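# Stack four wooden strips into a criss-cross

## Task

Four loose wooden strips, all the same colour, sit on the table between the two rows. Build a criss-cross stack from them: two strips lie flat on the table, parallel and apart with a gap between them, and the other two lie flat on top, crossing both lower strips, also with a gap between them.

## Robot and tools

ROBOT. Two arms, left_arm and right_arm (names only, not image sides), each with six revolute joints and a two-finger parallel gripper. Scene frame: origin on the table top midway between the arms, +z up, +x out over the table, left_arm on the +y side. Bases in that frame: left_arm at (+0.001, +0.258, 0) m with quat_wxyz (+0.998, 0, 0, +0.063); right_arm at (-0.026, -0.284, 0) m with quat_wxyz (+1.000, 0, 0, +0.024). The gripper's fingers point along its +z axis and close along its y axis. The reported hand point (end_effector_position, the pinch link) sits between the pads, roughly 1 cm behind the fingertips. Each arm also carries a wrist camera on a mount near the gripper.

execute_actions. Argument actions is a list holding zero or one item. Empty list: sends nothing, just reports the state. A move item is {"rows": [...], "steps": n} with 1 to 15 rows and steps at most 15 (default 15); each control step lasts 1/30 s, each row is used for one step, and the final row repeats to fill the remaining steps. A wait item is {"steps": n} with n up to 300; it returns once n steps have passed since the previous result, counting your reply time. Optional pictures (true/false) controls whether camera images come back; by default they do. A refused call moves nothing.

ROW LAYOUT. Every row has exactly 14 numbers covering both arms, even when one arm stays put: left_arm waist, shoulder, elbow, wrist pitch, wrist yaw, wrist roll, opening, then the same seven for right_arm. Joint numbers are absolute target angles in radians (the same values Joint positions shows), not offsets. Stated ranges per arm: waist -2.618 to 3.054, shoulder 0.000 to 3.142, elbow 0.000 to 3.142, wrist pitch -1.571 to 1.571, wrist yaw -1.571 to 1.571, wrist roll -2.094 to 2.094. True ends may differ by up to 0.036 rad. A target more than 0.036 rad beyond a stated end, and farther out than the joint currently is, gets the call refused; a target past the real end is clipped to it and the result may say "joint sent to its limit" (possibly about an earlier action). Opening is an absolute value from -1 (closed) to +1 (fully open, pad gap 0.094 m).

MOTION. Joint speed is capped: each step the target sent stays within a fixed lead of the measured angle (waist 0.202, shoulder 0.258, elbow 0.238, wrist pitch 0.573, wrist yaw and roll 0.522 rad), and if targets would shift the hand more than 70 mm from where it is, all of that arm's targets are pulled back. So large moves need several calls or waits. Between calls the arms keep heading to the last row sent, until everything has nearly stopped or a step is HELD; then only a new action moves them further. Fingers still opening or closing keep going.

RESULT LINES. The state line gives, per arm, end_effector_position (m) and end_effector_quat_wxyz in the shared scene frame; the printed position can be off from the truth, more so at long reach. Joint positions and Joint velocities list each arm's joints (rad, rad/s) then the pad gap (m, m/s). grip_measured is the measured opening on the command scale; each gripper's reading may be off by about 1 mm, constant within the scene. "joint command not followed" means a clearance check altered or blocked joint targets on some steps, while the rest of the row ran. HELD marks steps where your row, or part of it, was not sent. Joint torques follow the joint order without the gripper; they include offsets, friction and noise, so read loads cautiously. MOTOR HOT appears from 75 °C; OVER-TEMPERATURE FAULT means an arm was stopped (at 90 °C for 10 s, or at 100 °C the arm goes limp and drops).

GRIPPING. Between near-closed and near-open, the fingers go where grip_measured would equal your command. To hold a strip, keep commanding an opening about 0.03 below the grip_measured seen when it contacts; a smaller margin holds more gently. Pad force tops out around 50 to 62 N, less for very thin parts, with a brief spike at first contact. Holding loads heats motors even while you think, so don't linger gripping.

zoom_image. Arguments camera (cam_high, cam_low, cam_left_wrist, cam_right_wrist) and region [x0, y0, x1, y1] in image pixels, top-left origin, at most 504 by 504. Image sizes: cam_high and cam_low 504x504, the wrist cameras 616x616. It only enlarges the last full image; nothing moves.

read_manual. Optional section, only "licences"; returns licence texts, moves nothing.

finished_scene. Call it only when the stack is built and stable. Answering without any tool call ends everything.

AVOID. Pushing or knocking strips off the table (fails the task), dropping or letting strips slip, slamming into the table or stack, pressing hard, and letting the two arms collide or push on each other. Occasional outside tugs on a held strip or nudges to loose strips can happen; check the images before releasing and before finishing. Smooth, economical motion is preferred.

Each tool is called as name(argument=value, ...), one argument or row to a line, values as JSON.

## Session

execute_actions(
  actions=[],
)

Scene clock: 0.00 s of 5550.00 s.
left_arm: end_effector_position=(+0.3535, +0.3947, +0.3544) grip_measured=+1.000 end_effector_quat_wxyz=(+0.629, -0.022, +0.773, -0.084) | right_arm: end_effector_position=(+0.4103, +0.0892, +0.3267) grip_measured=+1.000 end_effector_quat_wxyz=(+0.753, -0.612, +0.241, -0.012)
Joint positions: left_arm=[ 0.582  1.185  1.126 -0.224  0.792  0.042  0.094] | right_arm=[ 0.468  1.935  1.396  0.709 -0.657 -1.107  0.094]
Joint velocities: left_arm=[-0.002 -0.012 -0.027 -0.022 -0.037  0.037  0.   ] | right_arm=[-0.017  0.002 -0.002  0.007 -0.007 -0.037  0.   ]
Joint torques (N m, as the arm reports them, + toward a larger angle): no reading

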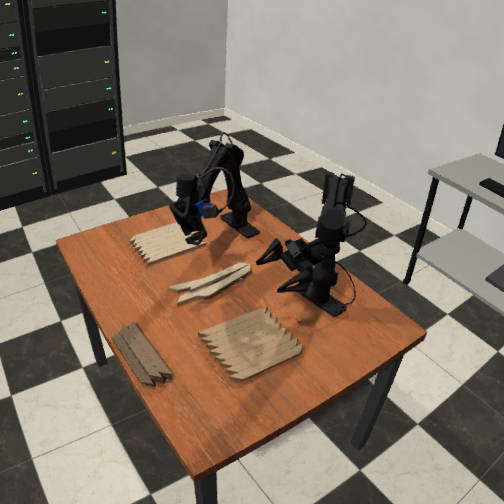

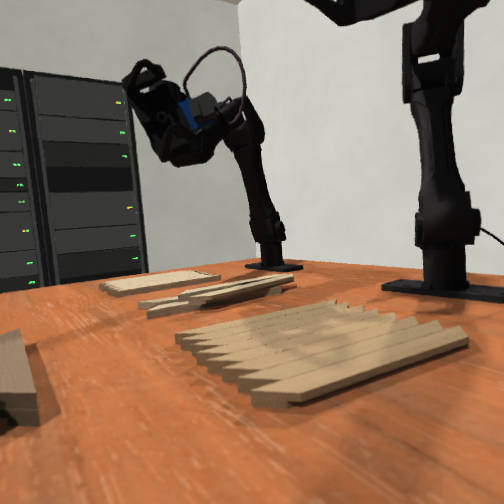

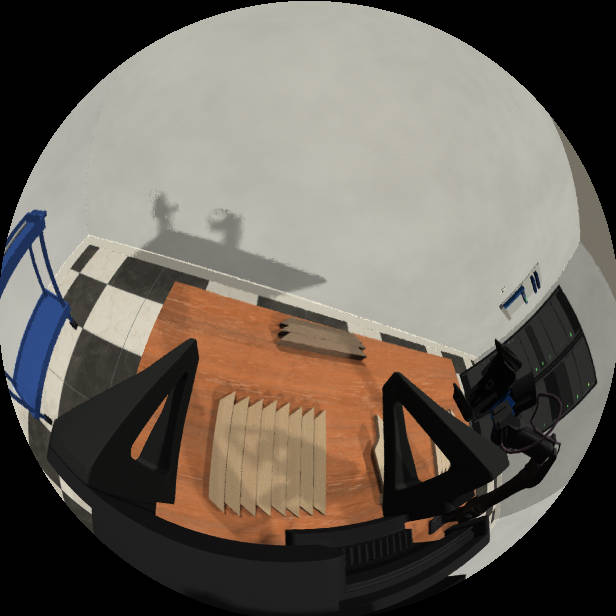

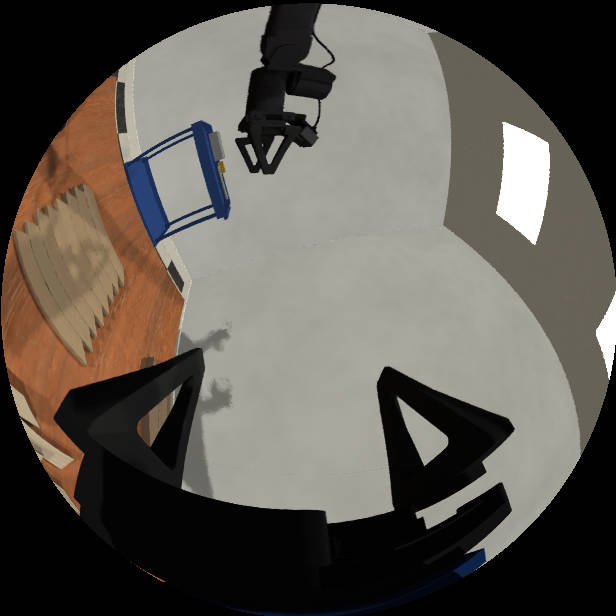

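execute_actions(
  actions=[
    {"rows":[[0.9,0.6,0.8,-0.6,0,0,1,0.6,1.8,1.75,-1.5,0,0.65,1]]},
  ],
  pictures=false,
)

execute_actions(
  actions=[
    {"steps":60},
  ],
)

zoom_image(
  camera="cam_high",
  region=[120,200,320,360],
)

Scene clock: 6.50 s of 5550.00 s.
left_arm: end_effector_position=(+0.1463, +0.4744, +0.2916) grip_measured=+1.000 end_effector_quat_wxyz=(+0.514, -0.378, +0.724, +0.260) | right_arm: end_effector_position=(+0.3813, +0.0433, +0.2808) grip_measured=+1.000 end_effector_quat_wxyz=(+0.406, -0.239, +0.859, +0.198)
Joint positions: left_arm=[ 0.895  0.585  0.799 -0.556  0.068  0.012  0.094] | right_arm=[ 0.609  1.783  1.748 -0.599 -0.056  0.142  0.094]
Joint velocities: left_arm=[ 0.007  0.09  -0.007 -0.183 -0.52  -0.022  0.   ] | right_arm=[-0.012  0.134 -0.007 -2.117  0.212  1.956  0.   ]
Joint torques (N m, as the arm reports them, + toward a larger angle): left_arm=[ 0.29  1.26  7.09  1.76 -0.03 -0.1 ] | right_arm=[-0.31 -8.19  5.31  1.3   0.    0.03]
Steps of this call (steps 1 to 90: nothing new was sent; then 3.00 s passed at rest; steps 91 to 105: all 15 steps of this action). Readings (joint positions):
91: left_arm=[0.593 1.169 1.108 -0.232 0.757 0.041] | right_arm=[0.481 1.927 1.425 0.622 -0.586 -1.034]
92: left_arm=[0.623 1.133 1.071 -0.257 0.707 0.040] | right_arm=[0.503 1.924 1.483 0.491 -0.482 -0.936]
94: left_arm=[0.700 1.049 0.983 -0.318 0.602 0.035] | right_arm=[0.559 1.906 1.614 0.250 -0.306 -0.738]
98: left_arm=[0.851 0.840 0.837 -0.453 0.329 0.023] | right_arm=[0.621 1.806 1.735 -0.128 -0.141 -0.348]
105: the state above

Scene clock: 8.50 s of 5550.00 s.
left_arm: end_effector_position=(+0.1364, +0.4791, +0.2820) grip_measured=+1.000 end_effector_quat_wxyz=(+0.488, -0.400, +0.726, +0.274) | right_arm: end_effector_position=(+0.2399, -0.0763, +0.1715) grip_measured=+1.000 end_effector_quat_wxyz=(+0.008, -0.006, +1.000, +0.012)
Joint positions: left_arm=[ 0.895  0.593  0.799 -0.589  0.007  0.01   0.094] | right_arm=[ 0.608  1.809  1.748 -1.481 -0.01   0.643  0.094]
Joint velocities: left_arm=[ 0.007 -0.002  0.002 -0.007 -0.081 -0.007  0.   ] | right_arm=[-0.007 -0.007  0.007 -0.037 -0.007  0.022  0.   ]
Joint torques (N m, as the arm reports them, + toward a larger angle): left_arm=[ 0.28  1.09  7.13  1.79 -0.07 -0.11] | right_arm=[-0.75 -8.08  4.42  0.03  0.06  0.06]
Steps of this call (steps 1 to 45: the robot went on to your last target; steps 46 to 60: nothing new was sent). Readings (joint positions):
1: left_arm=[0.895 0.588 0.799 -0.564 0.055 0.011] | right_arm=[0.609 1.789 1.748 -0.675 -0.049 0.212]
2: left_arm=[0.895 0.590 0.799 -0.570 0.045 0.011] | right_arm=[0.608 1.795 1.748 -0.752 -0.043 0.275]
4: left_arm=[0.895 0.593 0.799 -0.578 0.031 0.010] | right_arm=[0.608 1.804 1.748 -0.910 -0.034 0.375]
8: left_arm=[0.895 0.593 0.799 -0.586 0.016 0.010] | right_arm=[0.608 1.809 1.748 -1.220 -0.021 0.519]
60: the state above
All arms were judged still, so your last target was given up. Only a new action makes them travel on or press farther. Fingers that are still opening or closing keep moving.

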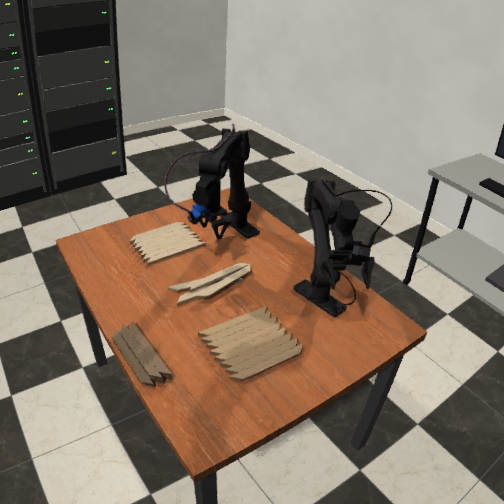

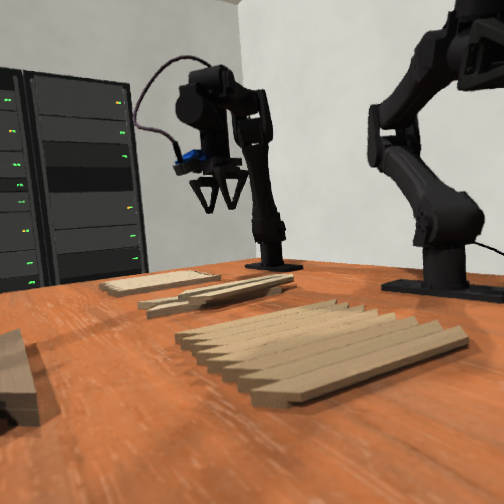

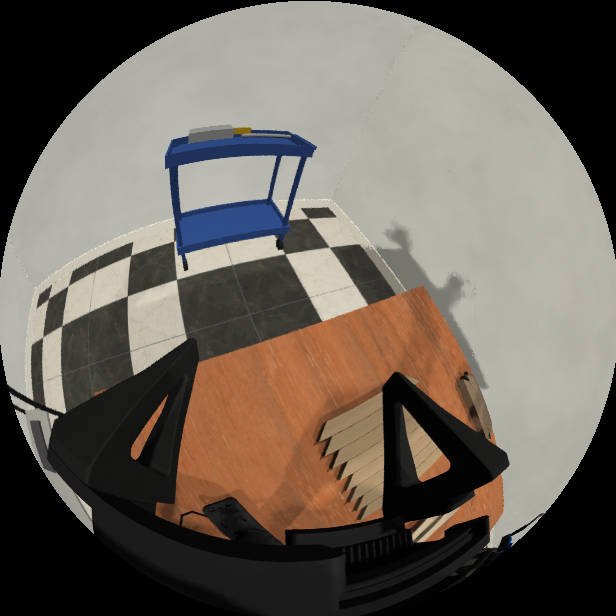

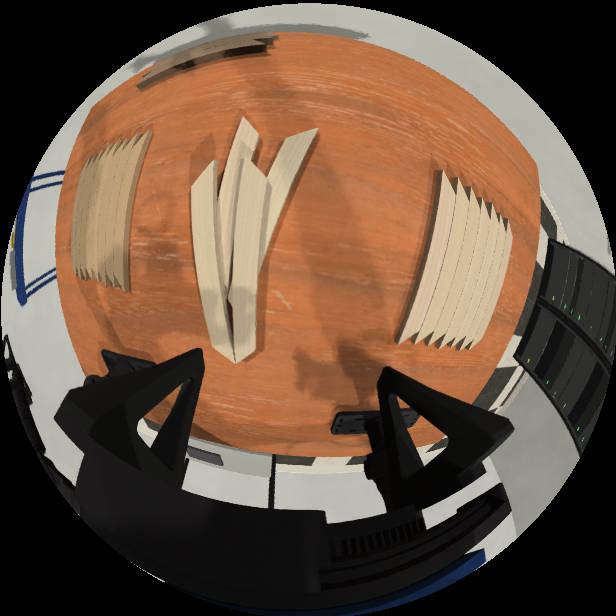

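Region (120, 200, 320, 360) of cam_high's 504x504 image, scaled by 2.520, with more detail than that image has; it fills the top 403 rows of this view, and the rest is white.

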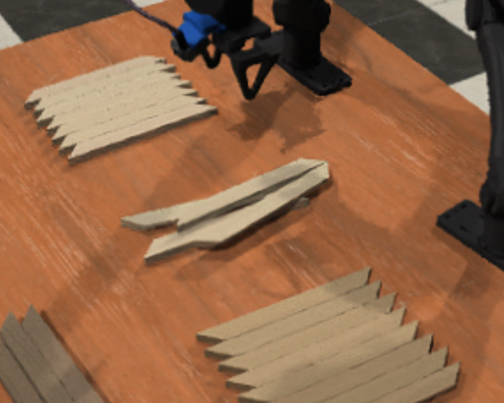

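execute_actions(
  actions=[
    {"rows":[[0.9,0.6,0.8,-0.6,0,0,1,0.851,1.93,1.515,-1.16,0,0.9,0.2]]},
  ],
  pictures=false,
)

execute_actions(
  actions=[
    {"steps":15},
  ],
)

zoom_image(
  camera="cam_low",
  region=[120,220,320,330],
)

Scene clock: 14.27 s of 5550.00 s.
left_arm: end_effector_position=(+0.1363, +0.4791, +0.2820) grip_measured=+1.000 end_effector_quat_wxyz=(+0.488, -0.400, +0.726, +0.274) | right_arm: end_effector_position=(+0.1870, -0.0091, +0.0615) grip_measured=+0.202 end_effector_quat_wxyz=(-0.027, -0.013, +0.999, -0.026)
Joint positions: left_arm=[ 0.895  0.593  0.799 -0.589  0.006  0.009  0.094] | right_arm=[ 0.858  1.96   1.506 -1.191 -0.009  0.879  0.056]
Joint velocities: left_arm=[-0.017 -0.002  0.007  0.022 -0.066  0.007  0.   ] | right_arm=[-0.061 -0.081 -0.012  0.081 -0.022  0.11  -0.   ]
Joint torques (N m, as the arm reports them, + toward a larger angle): left_arm=[ 0.3   1.09  7.1   1.78 -0.07 -0.11] | right_arm=[ -0.08 -10.56   4.79   0.13   0.03   0.05]
Steps of this call (steps 1 to 90: nothing new was sent; then 2.27 s passed at rest; steps 91 to 105: all 15 steps of this action). Readings (joint positions):
91: left_arm=[0.895 0.593 0.799 -0.589 0.006 0.009] | right_arm=[0.620 1.811 1.728 -1.456 -0.003 0.666]
92: left_arm=[0.895 0.593 0.799 -0.589 0.006 0.009] | right_arm=[0.643 1.812 1.698 -1.423 0.002 0.693]
94: left_arm=[0.895 0.593 0.799 -0.589 0.006 0.009] | right_arm=[0.717 1.842 1.632 -1.361 0.004 0.741]
98: left_arm=[0.895 0.593 0.799 -0.589 0.006 0.009] | right_arm=[0.856 1.942 1.528 -1.246 -0.004 0.828]
105: the state above

Scene clock: 14.77 s of 5550.00 s.
left_arm: end_effector_position=(+0.1363, +0.4791, +0.2820) grip_measured=+1.000 end_effector_quat_wxyz=(+0.488, -0.400, +0.726, +0.274) | right_arm: end_effector_position=(+0.1899, -0.0071, +0.0620) grip_measured=+0.202 end_effector_quat_wxyz=(-0.022, -0.005, +1.000, -0.021)
Joint positions: left_arm=[ 0.895  0.593  0.799 -0.589  0.006  0.009  0.094] | right_arm=[ 0.855  1.958  1.506 -1.178 -0.008  0.892  0.056]
Joint velocities: left_arm=[-0.007 -0.002 -0.017  0.022  0.037 -0.022  0.   ] | right_arm=[-0.007 -0.022 -0.007  0.081 -0.022  0.037 -0.001]
Joint torques (N m, as the arm reports them, + toward a larger angle): left_arm=[ 0.3   1.09  7.11  1.79 -0.07 -0.1 ] | right_arm=[ -0.27 -10.69   4.81   0.22   0.06   0.06]
Steps of this call (steps 1 to 15: the robot went on to your last target). Readings (joint positions):
1: left_arm=[0.895 0.593 0.799 -0.589 0.006 0.009] | right_arm=[0.856 1.959 1.506 -1.188 -0.008 0.882]
2: left_arm=[0.895 0.593 0.799 -0.589 0.006 0.009] | right_arm=[0.855 1.958 1.506 -1.186 -0.008 0.884]
4: left_arm=[0.895 0.593 0.799 -0.589 0.006 0.009] | right_arm=[0.855 1.958 1.506 -1.183 -0.008 0.887]
8: left_arm=[0.895 0.593 0.799 -0.589 0.006 0.009] | right_arm=[0.855 1.958 1.506 -1.180 -0.008 0.891]
15: the state above

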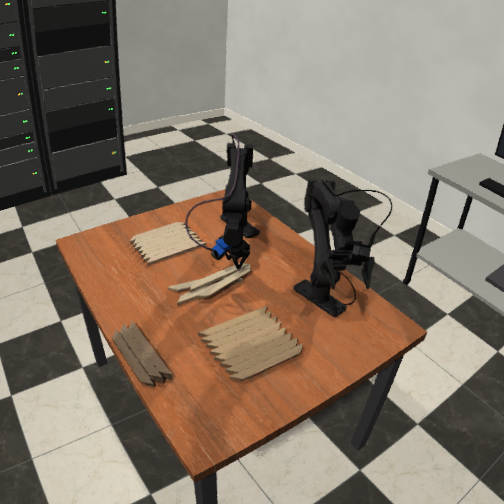

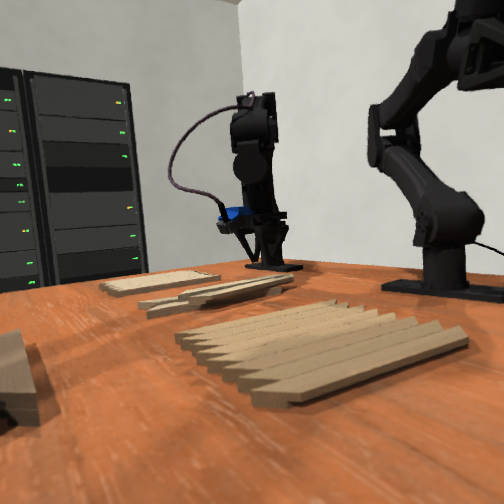

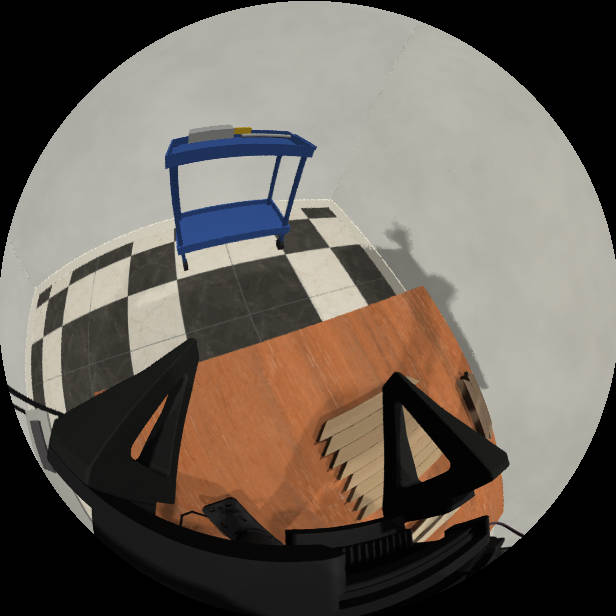

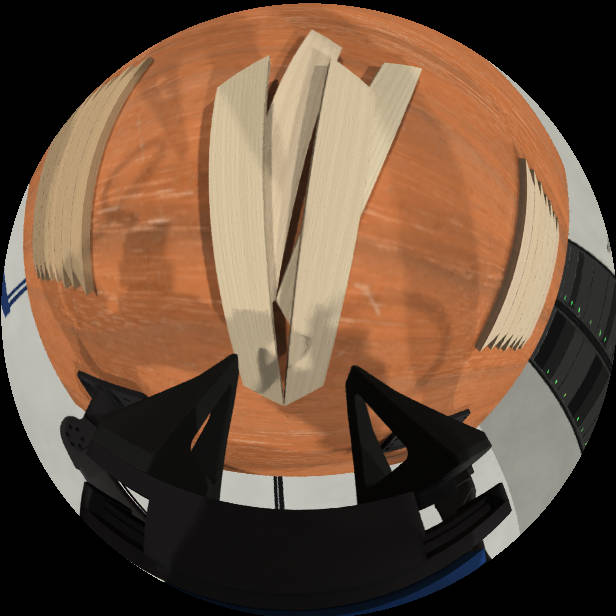

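Region (120, 220, 320, 330) of cam_low's 504x504 image, scaled by 2.520, with more detail than that image has; it fills the top 277 rows of this view, and the rest is white.

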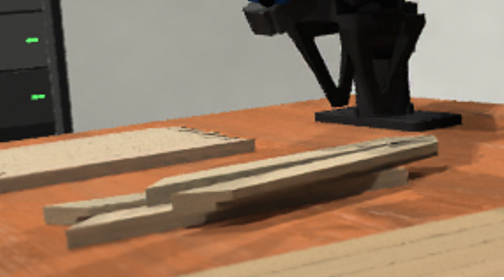

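execute_actions(
  actions=[
    {"rows":[[0.9,0.6,0.8,-0.6,0,0,1,0.704,2.02,1.585,-1.125,0,0.78,0.05]]},
  ],
)

Scene clock: 18.70 s of 5550.00 s.
left_arm: end_effector_position=(+0.1363, +0.4791, +0.2820) grip_measured=+1.000 end_effector_quat_wxyz=(+0.488, -0.400, +0.726, +0.274) | right_arm: end_effector_position=(+0.2464, -0.0303, +0.0503) grip_measured=+0.052 end_effector_quat_wxyz=(-0.013, +0.021, +1.000, -0.013)
Joint positions: left_arm=[ 0.895  0.593  0.799 -0.589  0.006  0.009  0.094] | right_arm=[ 0.701  2.026  1.557 -1.138  0.     0.791  0.049]
Joint velocities: left_arm=[ 0.017  0.007 -0.007 -0.037 -0.051 -0.037  0.   ] | right_arm=[ 0.012  0.007 -0.012  0.007 -0.051 -0.037  0.   ]
Joint torques (N m, as the arm reports them, + toward a larger angle): left_arm=[ 0.29  1.09  7.1   1.79 -0.07 -0.11] | right_arm=[ 0.11 -9.46  6.16  0.17 -0.03 -0.07]
Steps of this call (steps 1 to 15: the robot went on to your last target; steps 16 to 90: nothing new was sent; then 0.43 s passed at rest; steps 91 to 105: all 15 steps of this action). Readings (joint positions):
91: left_arm=[0.895 0.593 0.799 -0.589 0.006 0.009] | right_arm=[0.841 1.966 1.515 -1.181 -0.015 0.875]
92: left_arm=[0.895 0.593 0.799 -0.589 0.006 0.009] | right_arm=[0.816 1.979 1.532 -1.177 -0.018 0.857]
94: left_arm=[0.895 0.593 0.799 -0.589 0.006 0.009] | right_arm=[0.746 2.006 1.554 -1.153 -0.016 0.831]
98: left_arm=[0.895 0.593 0.799 -0.589 0.006 0.009] | right_arm=[0.679 2.025 1.557 -1.138 -0.000 0.806]
105: the state above

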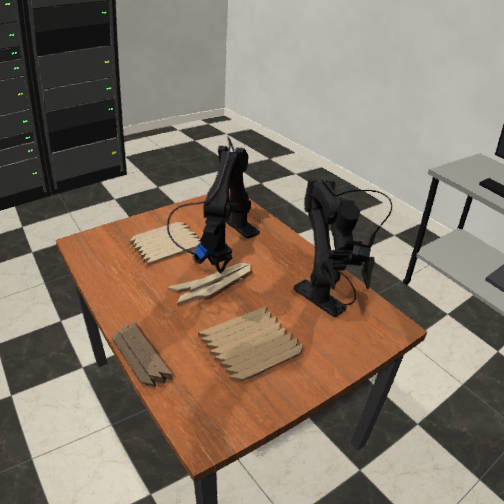

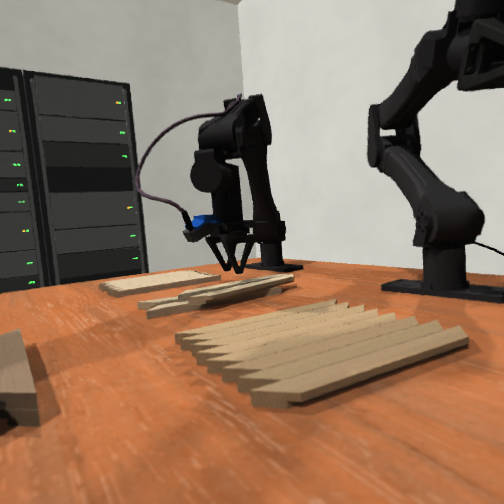

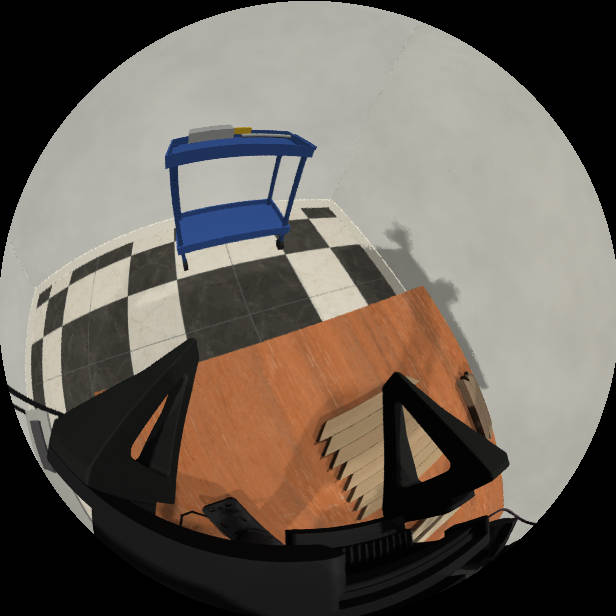

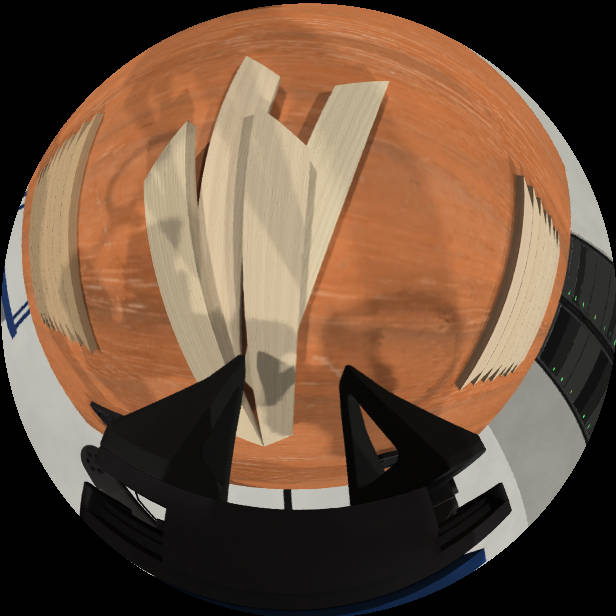

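execute_actions(
  actions=[
    {"rows":[[0.9,0.6,0.8,-0.6,0,0,1,0.717,2.055,1.59,-1.065,0,0.76,-0.05]]},
  ],
)

Scene clock: 21.07 s of 5550.00 s.
left_arm: end_effector_position=(+0.1363, +0.4791, +0.2819) grip_measured=+1.000 end_effector_quat_wxyz=(+0.488, -0.400, +0.726, +0.274) | right_arm: end_effector_position=(+0.2516, -0.0198, +0.0385) grip_measured=-0.048 end_effector_quat_wxyz=(-0.005, +0.004, +1.000, -0.005)
Joint positions: left_arm=[ 0.895  0.593  0.799 -0.589  0.006  0.009  0.094] | right_arm=[ 0.711  2.058  1.557 -1.085  0.     0.767  0.045]
Joint velocities: left_arm=[-0.002  0.012  0.002  0.007  0.007  0.022  0.   ] | right_arm=[-0.002 -0.002  0.002  0.066  0.007 -0.007  0.   ]
Joint torques (N m, as the arm reports them, + toward a larger angle): left_arm=[ 0.31  1.09  7.13  1.79 -0.07 -0.11] | right_arm=[ 0.48 -9.53  6.61  0.28 -0.03 -0.07]
Steps of this call (steps 1 to 15: the robot went on to your last target; steps 16 to 56: nothing new was sent; steps 57 to 71: all 15 steps of this action). Readings (joint positions):
57: left_arm=[0.895 0.593 0.799 -0.589 0.006 0.009] | right_arm=[0.702 2.028 1.557 -1.134 0.000 0.784]
58: left_arm=[0.895 0.593 0.799 -0.589 0.006 0.009] | right_arm=[0.703 2.031 1.557 -1.124 0.000 0.780]
60: left_arm=[0.895 0.593 0.799 -0.589 0.006 0.009] | right_arm=[0.707 2.043 1.557 -1.108 0.000 0.775]
64: left_arm=[0.895 0.593 0.799 -0.589 0.006 0.009] | right_arm=[0.711 2.057 1.557 -1.092 0.000 0.770]
71: the state above

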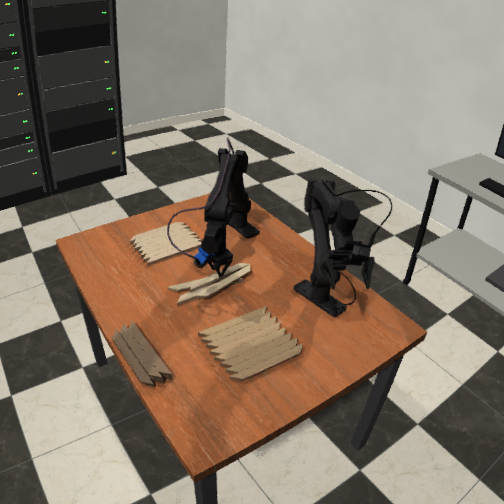

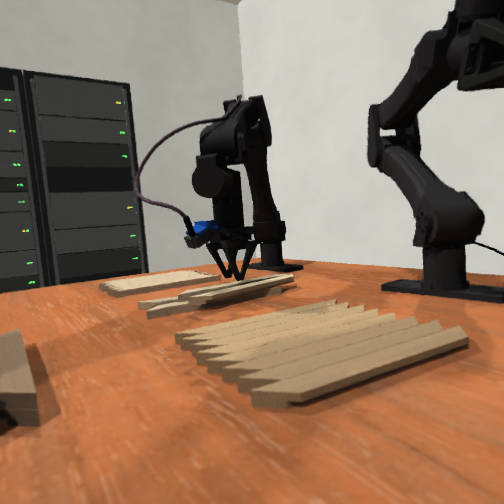

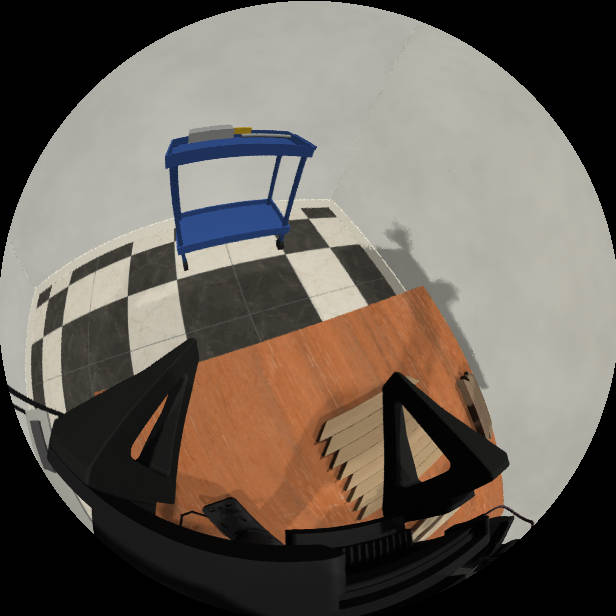

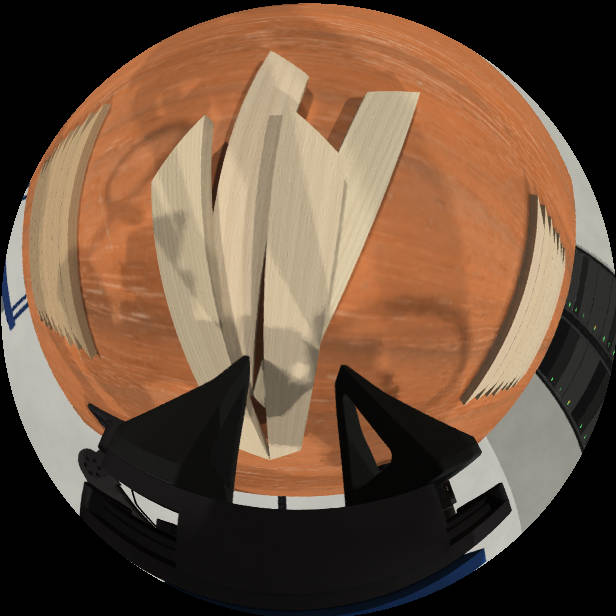

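execute_actions(
  actions=[
    {"rows":[[0.9,0.6,0.8,-0.6,0,0,1,0.717,2.075,1.515,-1.0,0,0.76,-0.14]]},
  ],
  pictures=false,
)

execute_actions(
  actions=[
    {"rows":[[0.9,0.6,0.8,-0.6,0,0,1,0.717,2.075,1.515,-1.0,0,0.76,-0.5]]},
  ],
)

Scene clock: 23.43 s of 5550.00 s.
left_arm: end_effector_position=(+0.1363, +0.4791, +0.2819) grip_measured=+1.000 end_effector_quat_wxyz=(+0.488, -0.400, +0.726, +0.274) | right_arm: end_effector_position=(+0.2540, -0.0175, +0.0230) grip_measured=-0.138 end_effector_quat_wxyz=(-0.002, +0.004, +1.000, -0.002)
Joint positions: left_arm=[ 0.895  0.593  0.799 -0.589  0.006  0.009  0.094] | right_arm=[ 0.711  2.078  1.524 -1.021  0.     0.767  0.041]
Joint velocities: left_arm=[-0.007  0.002 -0.007 -0.066 -0.022 -0.007  0.   ] | right_arm=[-0.017  0.002 -0.002  0.037  0.007  0.007  0.   ]
Joint torques (N m, as the arm reports them, + toward a larger angle): left_arm=[ 0.31  1.1   7.11  1.79 -0.07 -0.1 ] | right_arm=[ 0.51 -9.89  3.54  0.27 -0.03 -0.06]
Steps of this call (steps 1 to 15: the robot went on to your last target; steps 16 to 56: nothing new was sent; steps 57 to 71: all 15 steps of this action). Readings (joint positions):
57: left_arm=[0.895 0.593 0.799 -0.589 0.006 0.009] | right_arm=[0.711 2.058 1.552 -1.074 0.000 0.767]
58: left_arm=[0.895 0.593 0.799 -0.589 0.006 0.009] | right_arm=[0.711 2.058 1.545 -1.061 0.000 0.767]
60: left_arm=[0.895 0.593 0.799 -0.589 0.006 0.009] | right_arm=[0.711 2.065 1.534 -1.045 0.000 0.767]
64: left_arm=[0.895 0.593 0.799 -0.589 0.006 0.009] | right_arm=[0.711 2.077 1.524 -1.031 0.000 0.767]
71: the state above

Scene clock: 23.93 s of 5550.00 s.
left_arm: end_effector_position=(+0.1363, +0.4791, +0.2819) grip_measured=+1.000 end_effector_quat_wxyz=(+0.488, -0.400, +0.726, +0.274) | right_arm: end_effector_position=(+0.2545, -0.0171, +0.0230) grip_measured=-0.457 end_effector_quat_wxyz=(-0.001, +0.004, +1.000, -0.001)
Joint positions: left_arm=[ 0.895  0.593  0.799 -0.589  0.006  0.009  0.094] | right_arm=[ 0.711  2.078  1.524 -1.019  0.     0.766  0.026]
Joint velocities: left_arm=[-0.012 -0.007  0.007  0.007  0.066  0.066  0.   ] | right_arm=[-0.007 -0.027 -0.002  0.007  0.081 -0.037 -0.001]
Joint torques (N m, as the arm reports them, + toward a larger angle): left_arm=[ 0.29  1.08  7.11  1.79 -0.07 -0.11] | right_arm=[ 0.5  -9.76  3.53  0.3  -0.04 -0.05]
Steps of this call (steps 1 to 15: all 15 steps of this action). Readings (joint positions):
1: left_arm=[0.895 0.593 0.799 -0.589 0.006 0.009] | right_arm=[0.711 2.078 1.524 -1.021 0.000 0.767]
2: left_arm=[0.895 0.593 0.799 -0.589 0.006 0.009] | right_arm=[0.711 2.078 1.524 -1.020 0.000 0.766]
4: left_arm=[0.895 0.593 0.799 -0.589 0.006 0.009] | right_arm=[0.711 2.078 1.524 -1.020 0.000 0.766]
8: left_arm=[0.895 0.593 0.799 -0.589 0.006 0.009] | right_arm=[0.711 2.078 1.524 -1.019 0.000 0.766]
15: the state above

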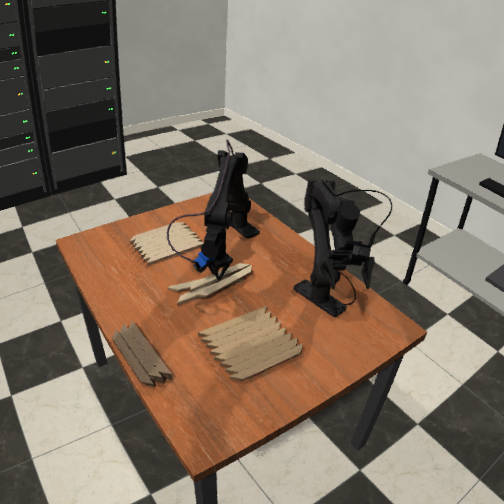

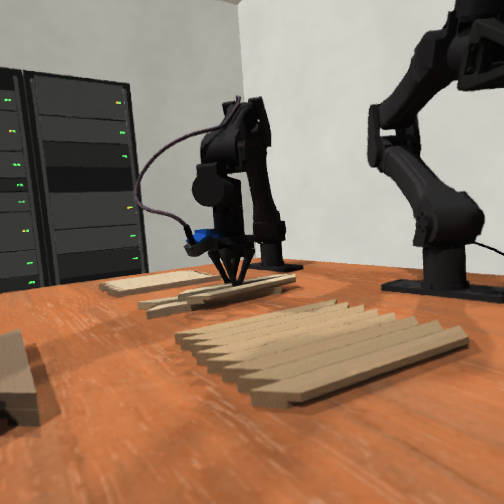

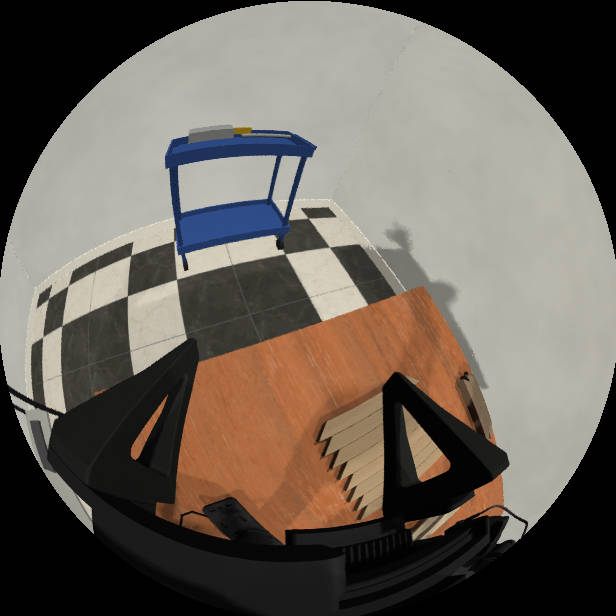

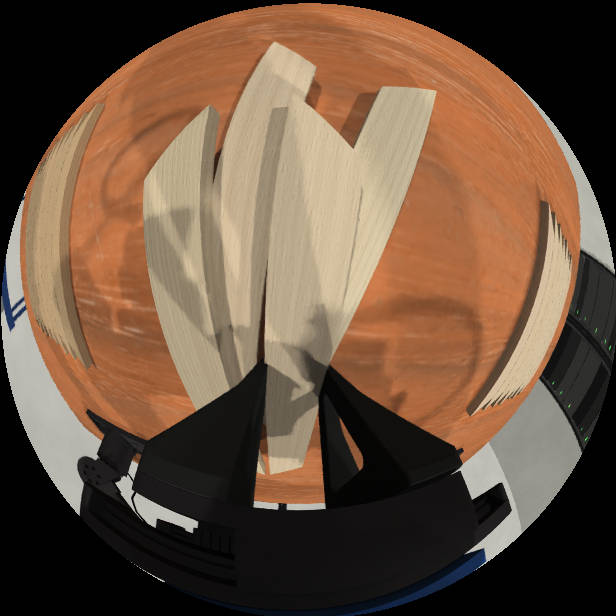

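execute_actions(
  actions=[
    {"rows":[[0.9,0.6,0.8,-0.6,0,0,1,0.717,2.03,1.62,-1.14,0,0.76,-0.5]]},
  ],
  pictures=false,
)

execute_actions(
  actions=[
    {"rows":[[0.9,0.6,0.8,-0.6,0,0,1,0.43,2.02,1.55,-1.1,0,0.47,-0.5]]},
  ],
)

Scene clock: 28.80 s of 5550.00 s.
left_arm: end_effector_position=(+0.1363, +0.4791, +0.2819) grip_measured=+1.000 end_effector_quat_wxyz=(+0.488, -0.400, +0.726, +0.274) | right_arm: end_effector_position=(+0.2545, -0.0171, +0.0498) grip_measured=-0.457 end_effector_quat_wxyz=(-0.001, +0.004, +1.000, -0.001)
Joint positions: left_arm=[ 0.895  0.593  0.799 -0.589  0.006  0.009  0.094] | right_arm=[ 0.711  2.052  1.594 -1.116  0.     0.766  0.026]
Joint velocities: left_arm=[ 0.007  0.002  0.007 -0.037  0.022  0.037  0.   ] | right_arm=[-0.007  0.017 -0.002 -0.066  0.022  0.066 -0.   ]
Joint torques (N m, as the arm reports them, + toward a larger angle): left_arm=[ 0.29  1.09  7.13  1.79 -0.07 -0.11] | right_arm=[  0.51 -11.16   5.96   0.    -0.03  -0.06]
Steps of this call (steps 1 to 15: the robot went on to your last target; steps 16 to 90: nothing new was sent; then 1.37 s passed at rest; steps 91 to 105: all 15 steps of this action). Readings (joint positions):
91: left_arm=[0.895 0.593 0.799 -0.589 0.006 0.009] | right_arm=[0.711 2.078 1.535 -1.035 0.000 0.766]
92: left_arm=[0.895 0.593 0.799 -0.589 0.006 0.009] | right_arm=[0.711 2.078 1.548 -1.056 0.000 0.766]
94: left_arm=[0.895 0.593 0.799 -0.589 0.006 0.009] | right_arm=[0.711 2.069 1.575 -1.082 0.000 0.766]
98: left_arm=[0.895 0.593 0.799 -0.589 0.006 0.009] | right_arm=[0.711 2.052 1.594 -1.098 0.000 0.766]
105: the state above

Scene clock: 29.30 s of 5550.00 s.
left_arm: end_effector_position=(+0.1363, +0.4791, +0.2819) grip_measured=+1.000 end_effector_quat_wxyz=(+0.488, -0.400, +0.726, +0.274) | right_arm: end_effector_position=(+0.3124, -0.1108, +0.0425) grip_measured=-0.457 end_effector_quat_wxyz=(-0.009, +0.007, +1.000, -0.008)
Joint positions: left_arm=[ 0.895  0.593  0.799 -0.589  0.006  0.009  0.094] | right_arm=[ 0.427  2.05   1.561 -1.105  0.007  0.489  0.026]
Joint velocities: left_arm=[-0.012 -0.017 -0.002  0.022 -0.007  0.066  0.   ] | right_arm=[ 0.178  0.012 -0.012 -0.051 -0.051 -0.139 -0.001]
Joint torques (N m, as the arm reports them, + toward a larger angle): left_arm=[ 0.3   1.08  7.12  1.79 -0.07 -0.11] | right_arm=[ -0.82 -11.59   3.45   0.14   0.    -0.05]
Steps of this call (steps 1 to 15: all 15 steps of this action). Readings (joint positions):
1: left_arm=[0.895 0.593 0.799 -0.589 0.006 0.009] | right_arm=[0.695 2.051 1.589 -1.114 -0.009 0.723]
2: left_arm=[0.895 0.593 0.799 -0.589 0.006 0.009] | right_arm=[0.666 2.050 1.583 -1.111 -0.018 0.678]
4: left_arm=[0.895 0.593 0.799 -0.589 0.006 0.009] | right_arm=[0.567 2.050 1.571 -1.108 -0.021 0.612]
8: left_arm=[0.895 0.593 0.799 -0.589 0.006 0.009] | right_arm=[0.394 2.050 1.563 -1.105 0.004 0.533]
15: the state above

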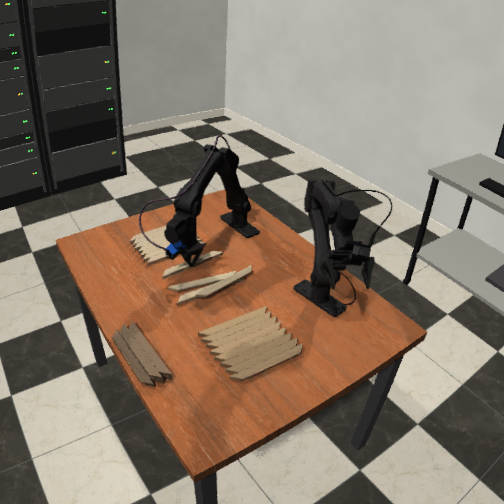

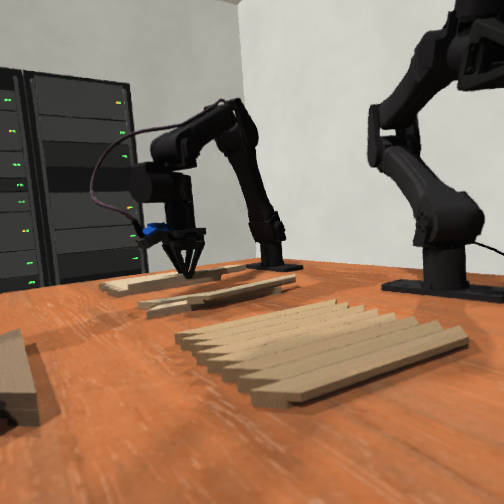

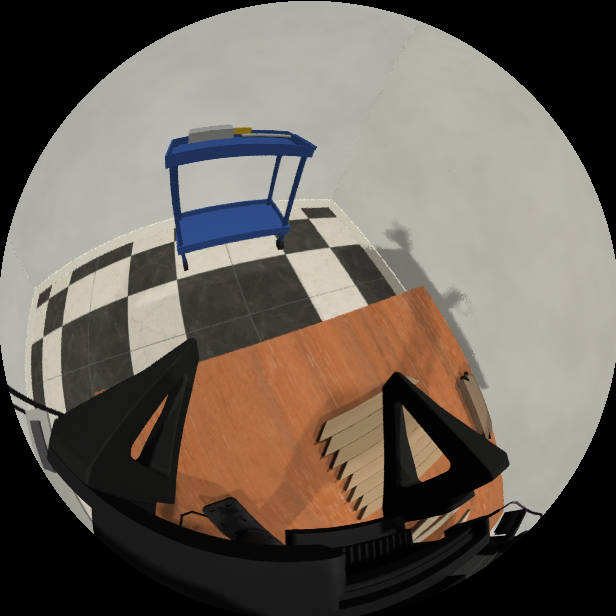

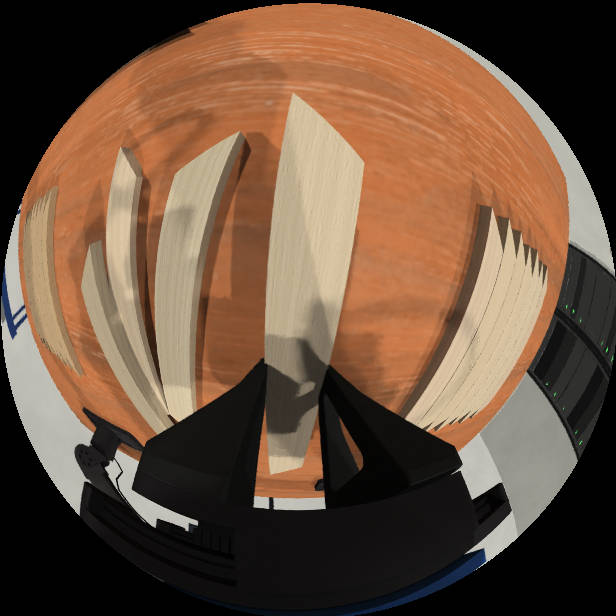

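execute_actions(
  actions=[
    {"rows":[[0.9,0.6,0.8,-0.6,0,0,1,0.43,2.07,1.468,-0.96,0,0.49,-0.5]]},
  ],
  pictures=false,
)

execute_actions(
  actions=[
    {"rows":[[0.9,0.6,0.8,-0.6,0,0,1,0.43,2.07,1.468,-0.96,0,0.49,-0.1]],"steps":8},
  ],
  pictures=false,
)

execute_actions(
  actions=[
    {"rows":[[0.9,0.6,0.8,-0.6,0,0,1,0.43,2.02,1.64,-1.15,0,0.49,-0.1]],"steps":10},
  ],
  pictures=false,
)

execute_actions(
  actions=[
    {"rows":[[0.9,0.6,0.8,-0.6,0,0,1,0.79,2.115,1.71,-1.12,0,0.7,-0.05]]},
  ],
)

Scene clock: 34.30 s of 5550.00 s.
left_arm: end_effector_position=(+0.1363, +0.4791, +0.2819) grip_measured=+1.000 end_effector_quat_wxyz=(+0.488, -0.400, +0.726, +0.274) | right_arm: end_effector_position=(+0.3107, -0.1115, +0.0102) grip_measured=-0.457 end_effector_quat_wxyz=(-0.009, +0.004, +1.000, -0.007)
Joint positions: left_arm=[ 0.895  0.593  0.799 -0.589  0.006  0.009  0.094] | right_arm=[ 0.427  2.08   1.472 -0.985  0.005  0.483  0.026]
Joint velocities: left_arm=[-0.002 -0.012  0.007  0.051 -0.007  0.066  0.   ] | right_arm=[-0.002  0.007 -0.012  0.081  0.022 -0.037 -0.   ]
Joint torques (N m, as the arm reports them, + toward a larger angle): left_arm=[ 0.3   1.1   7.12  1.79 -0.07 -0.11] | right_arm=[  0.3  -10.26   3.88   0.28  -0.09   0.05]
Steps of this call (steps 1 to 60: the robot went on to your last target; steps 61 to 90: nothing new was sent; then 1.50 s passed at rest; steps 91 to 105: all 15 steps of this action). Readings (joint positions):
91: left_arm=[0.895 0.593 0.799 -0.589 0.006 0.009] | right_arm=[0.427 2.048 1.547 -1.061 0.007 0.478]
92: left_arm=[0.895 0.593 0.799 -0.589 0.006 0.009] | right_arm=[0.427 2.047 1.528 -1.038 0.007 0.479]
94: left_arm=[0.895 0.593 0.799 -0.589 0.006 0.009] | right_arm=[0.427 2.059 1.494 -1.014 0.007 0.480]
98: left_arm=[0.895 0.593 0.799 -0.589 0.006 0.009] | right_arm=[0.427 2.080 1.472 -1.002 0.006 0.482]
105: the state above

Scene clock: 34.57 s of 5550.00 s.
left_arm: end_effector_position=(+0.1363, +0.4791, +0.2819) grip_measured=+1.000 end_effector_quat_wxyz=(+0.488, -0.400, +0.726, +0.274) | right_arm: end_effector_position=(+0.3118, -0.1109, +0.0102) grip_measured=-0.102 end_effector_quat_wxyz=(-0.006, +0.005, +1.000, -0.006)
Joint positions: left_arm=[ 0.895  0.593  0.799 -0.589  0.006  0.009  0.094] | right_arm=[ 0.427  2.08   1.472 -0.98   0.005  0.484  0.042]
Joint velocities: left_arm=[ 0.007 -0.007 -0.007 -0.007  0.037 -0.051  0.   ] | right_arm=[-0.012  0.007 -0.007 -0.051  0.051 -0.007  0.001]
Joint torques (N m, as the arm reports them, + toward a larger angle): left_arm=[ 0.3   1.08  7.1   1.8  -0.07 -0.11] | right_arm=[  0.28 -10.09   3.82   0.28  -0.09   0.06]
Steps of this call (steps 1 to 8: all 8 steps of this action). Readings (joint positions):
1: left_arm=[0.895 0.593 0.799 -0.589 0.006 0.009] | right_arm=[0.427 2.080 1.472 -0.984 0.005 0.484]
2: left_arm=[0.895 0.593 0.799 -0.589 0.006 0.009] | right_arm=[0.427 2.080 1.472 -0.983 0.005 0.484]
4: left_arm=[0.895 0.593 0.799 -0.589 0.006 0.009] | right_arm=[0.427 2.080 1.472 -0.981 0.005 0.484]
8: the state above

Scene clock: 34.90 s of 5550.00 s.
left_arm: end_effector_position=(+0.1363, +0.4791, +0.2819) grip_measured=+1.000 end_effector_quat_wxyz=(+0.488, -0.400, +0.726, +0.274) | right_arm: end_effector_position=(+0.3303, -0.1014, +0.0665) grip_measured=-0.102 end_effector_quat_wxyz=(+0.029, +0.005, +1.000, +0.012)
Joint positions: left_arm=[ 0.895  0.593  0.799 -0.589  0.006  0.009  0.094] | right_arm=[ 0.427  2.027  1.623 -1.104  0.005  0.484  0.042]
Joint velocities: left_arm=[-0.007 -0.002 -0.017  0.007 -0.095 -0.007  0.   ] | right_arm=[ 0.017  0.017  0.007 -0.227 -0.007  0.007 -0.   ]
Joint torques (N m, as the arm reports them, + toward a larger angle): left_arm=[ 0.31  1.09  7.11  1.79 -0.07 -0.11] | right_arm=[ 0.29 -9.82  5.61  0.05 -0.09  0.06]
Steps of this call (steps 1 to 10: all 10 steps of this action). Readings (joint positions):
1: left_arm=[0.895 0.593 0.799 -0.589 0.006 0.009] | right_arm=[0.427 2.081 1.495 -1.012 0.005 0.484]
2: left_arm=[0.895 0.593 0.799 -0.589 0.006 0.009] | right_arm=[0.427 2.084 1.528 -1.047 0.005 0.484]
4: left_arm=[0.895 0.593 0.799 -0.589 0.006 0.009] | right_arm=[0.427 2.069 1.584 -1.075 0.005 0.484]
8: left_arm=[0.895 0.593 0.799 -0.589 0.006 0.009] | right_arm=[0.427 2.030 1.622 -1.093 0.005 0.484]
10: the state above

Scene clock: 35.40 s of 5550.00 s.
left_arm: end_effector_position=(+0.1363, +0.4791, +0.2819) grip_measured=+1.000 end_effector_quat_wxyz=(+0.488, -0.400, +0.726, +0.274) | right_arm: end_effector_position=(+0.2383, +0.0270, +0.0404) grip_measured=-0.052 end_effector_quat_wxyz=(-0.001, -0.088, +0.996, +0.007)
Joint positions: left_arm=[ 0.895  0.593  0.799 -0.589  0.006  0.009  0.094] | right_arm=[ 0.812  2.13   1.676 -1.108 -0.013  0.683  0.045]
Joint velocities: left_arm=[-0.022  0.002 -0.002  0.007  0.037  0.007  0.   ] | right_arm=[-0.359  0.007 -0.007 -0.081 -0.022  0.095  0.001]
Joint torques (N m, as the arm reports them, + toward a larger angle): left_arm=[ 0.3   1.09  7.11  1.79 -0.07 -0.11] | right_arm=[  0.   -11.2    6.69   0.03   0.04   0.05]
Steps of this call (steps 1 to 15: all 15 steps of this action). Readings (joint positions):
1: left_arm=[0.895 0.593 0.799 -0.589 0.006 0.009] | right_arm=[0.441 2.037 1.632 -1.116 0.012 0.512]
2: left_arm=[0.895 0.593 0.799 -0.589 0.006 0.009] | right_arm=[0.468 2.053 1.648 -1.119 0.018 0.543]
4: left_arm=[0.895 0.593 0.799 -0.589 0.006 0.009] | right_arm=[0.557 2.086 1.669 -1.112 0.019 0.589]
8: left_arm=[0.895 0.593 0.799 -0.589 0.006 0.009] | right_arm=[0.771 2.126 1.676 -1.108 0.007 0.647]
15: the state above

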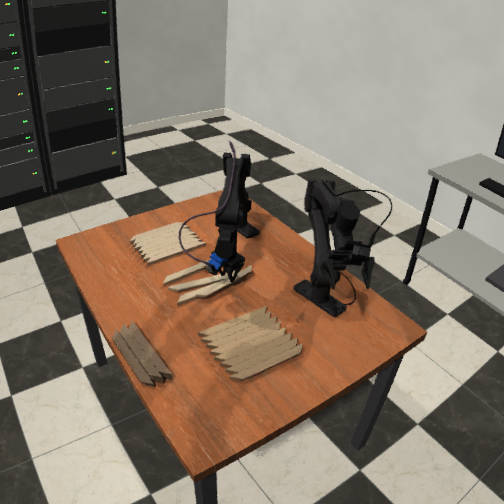

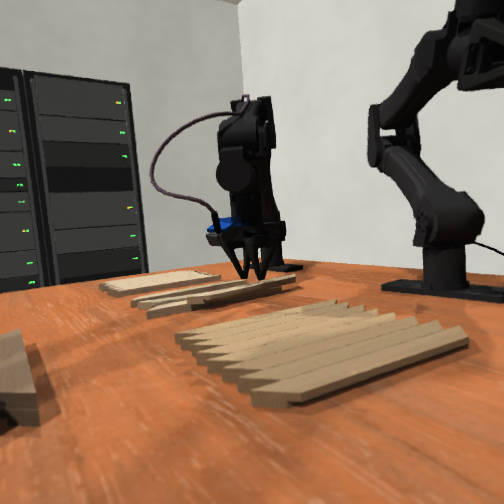

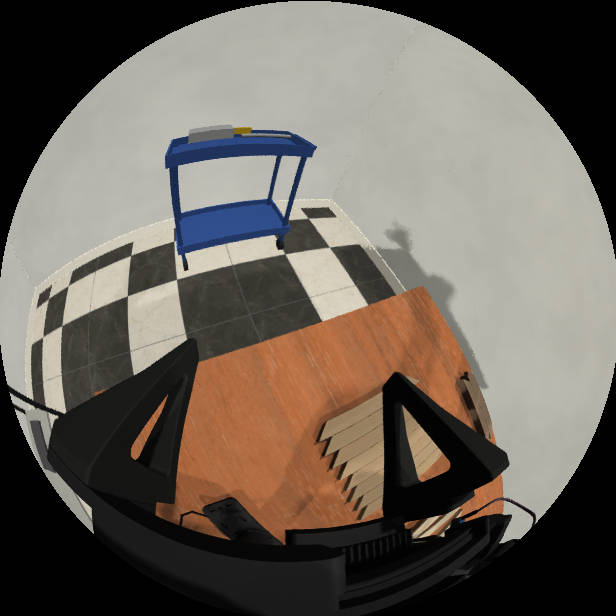

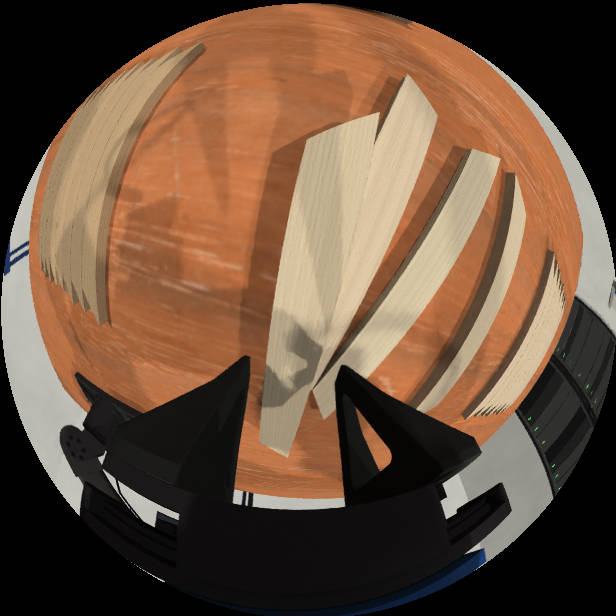

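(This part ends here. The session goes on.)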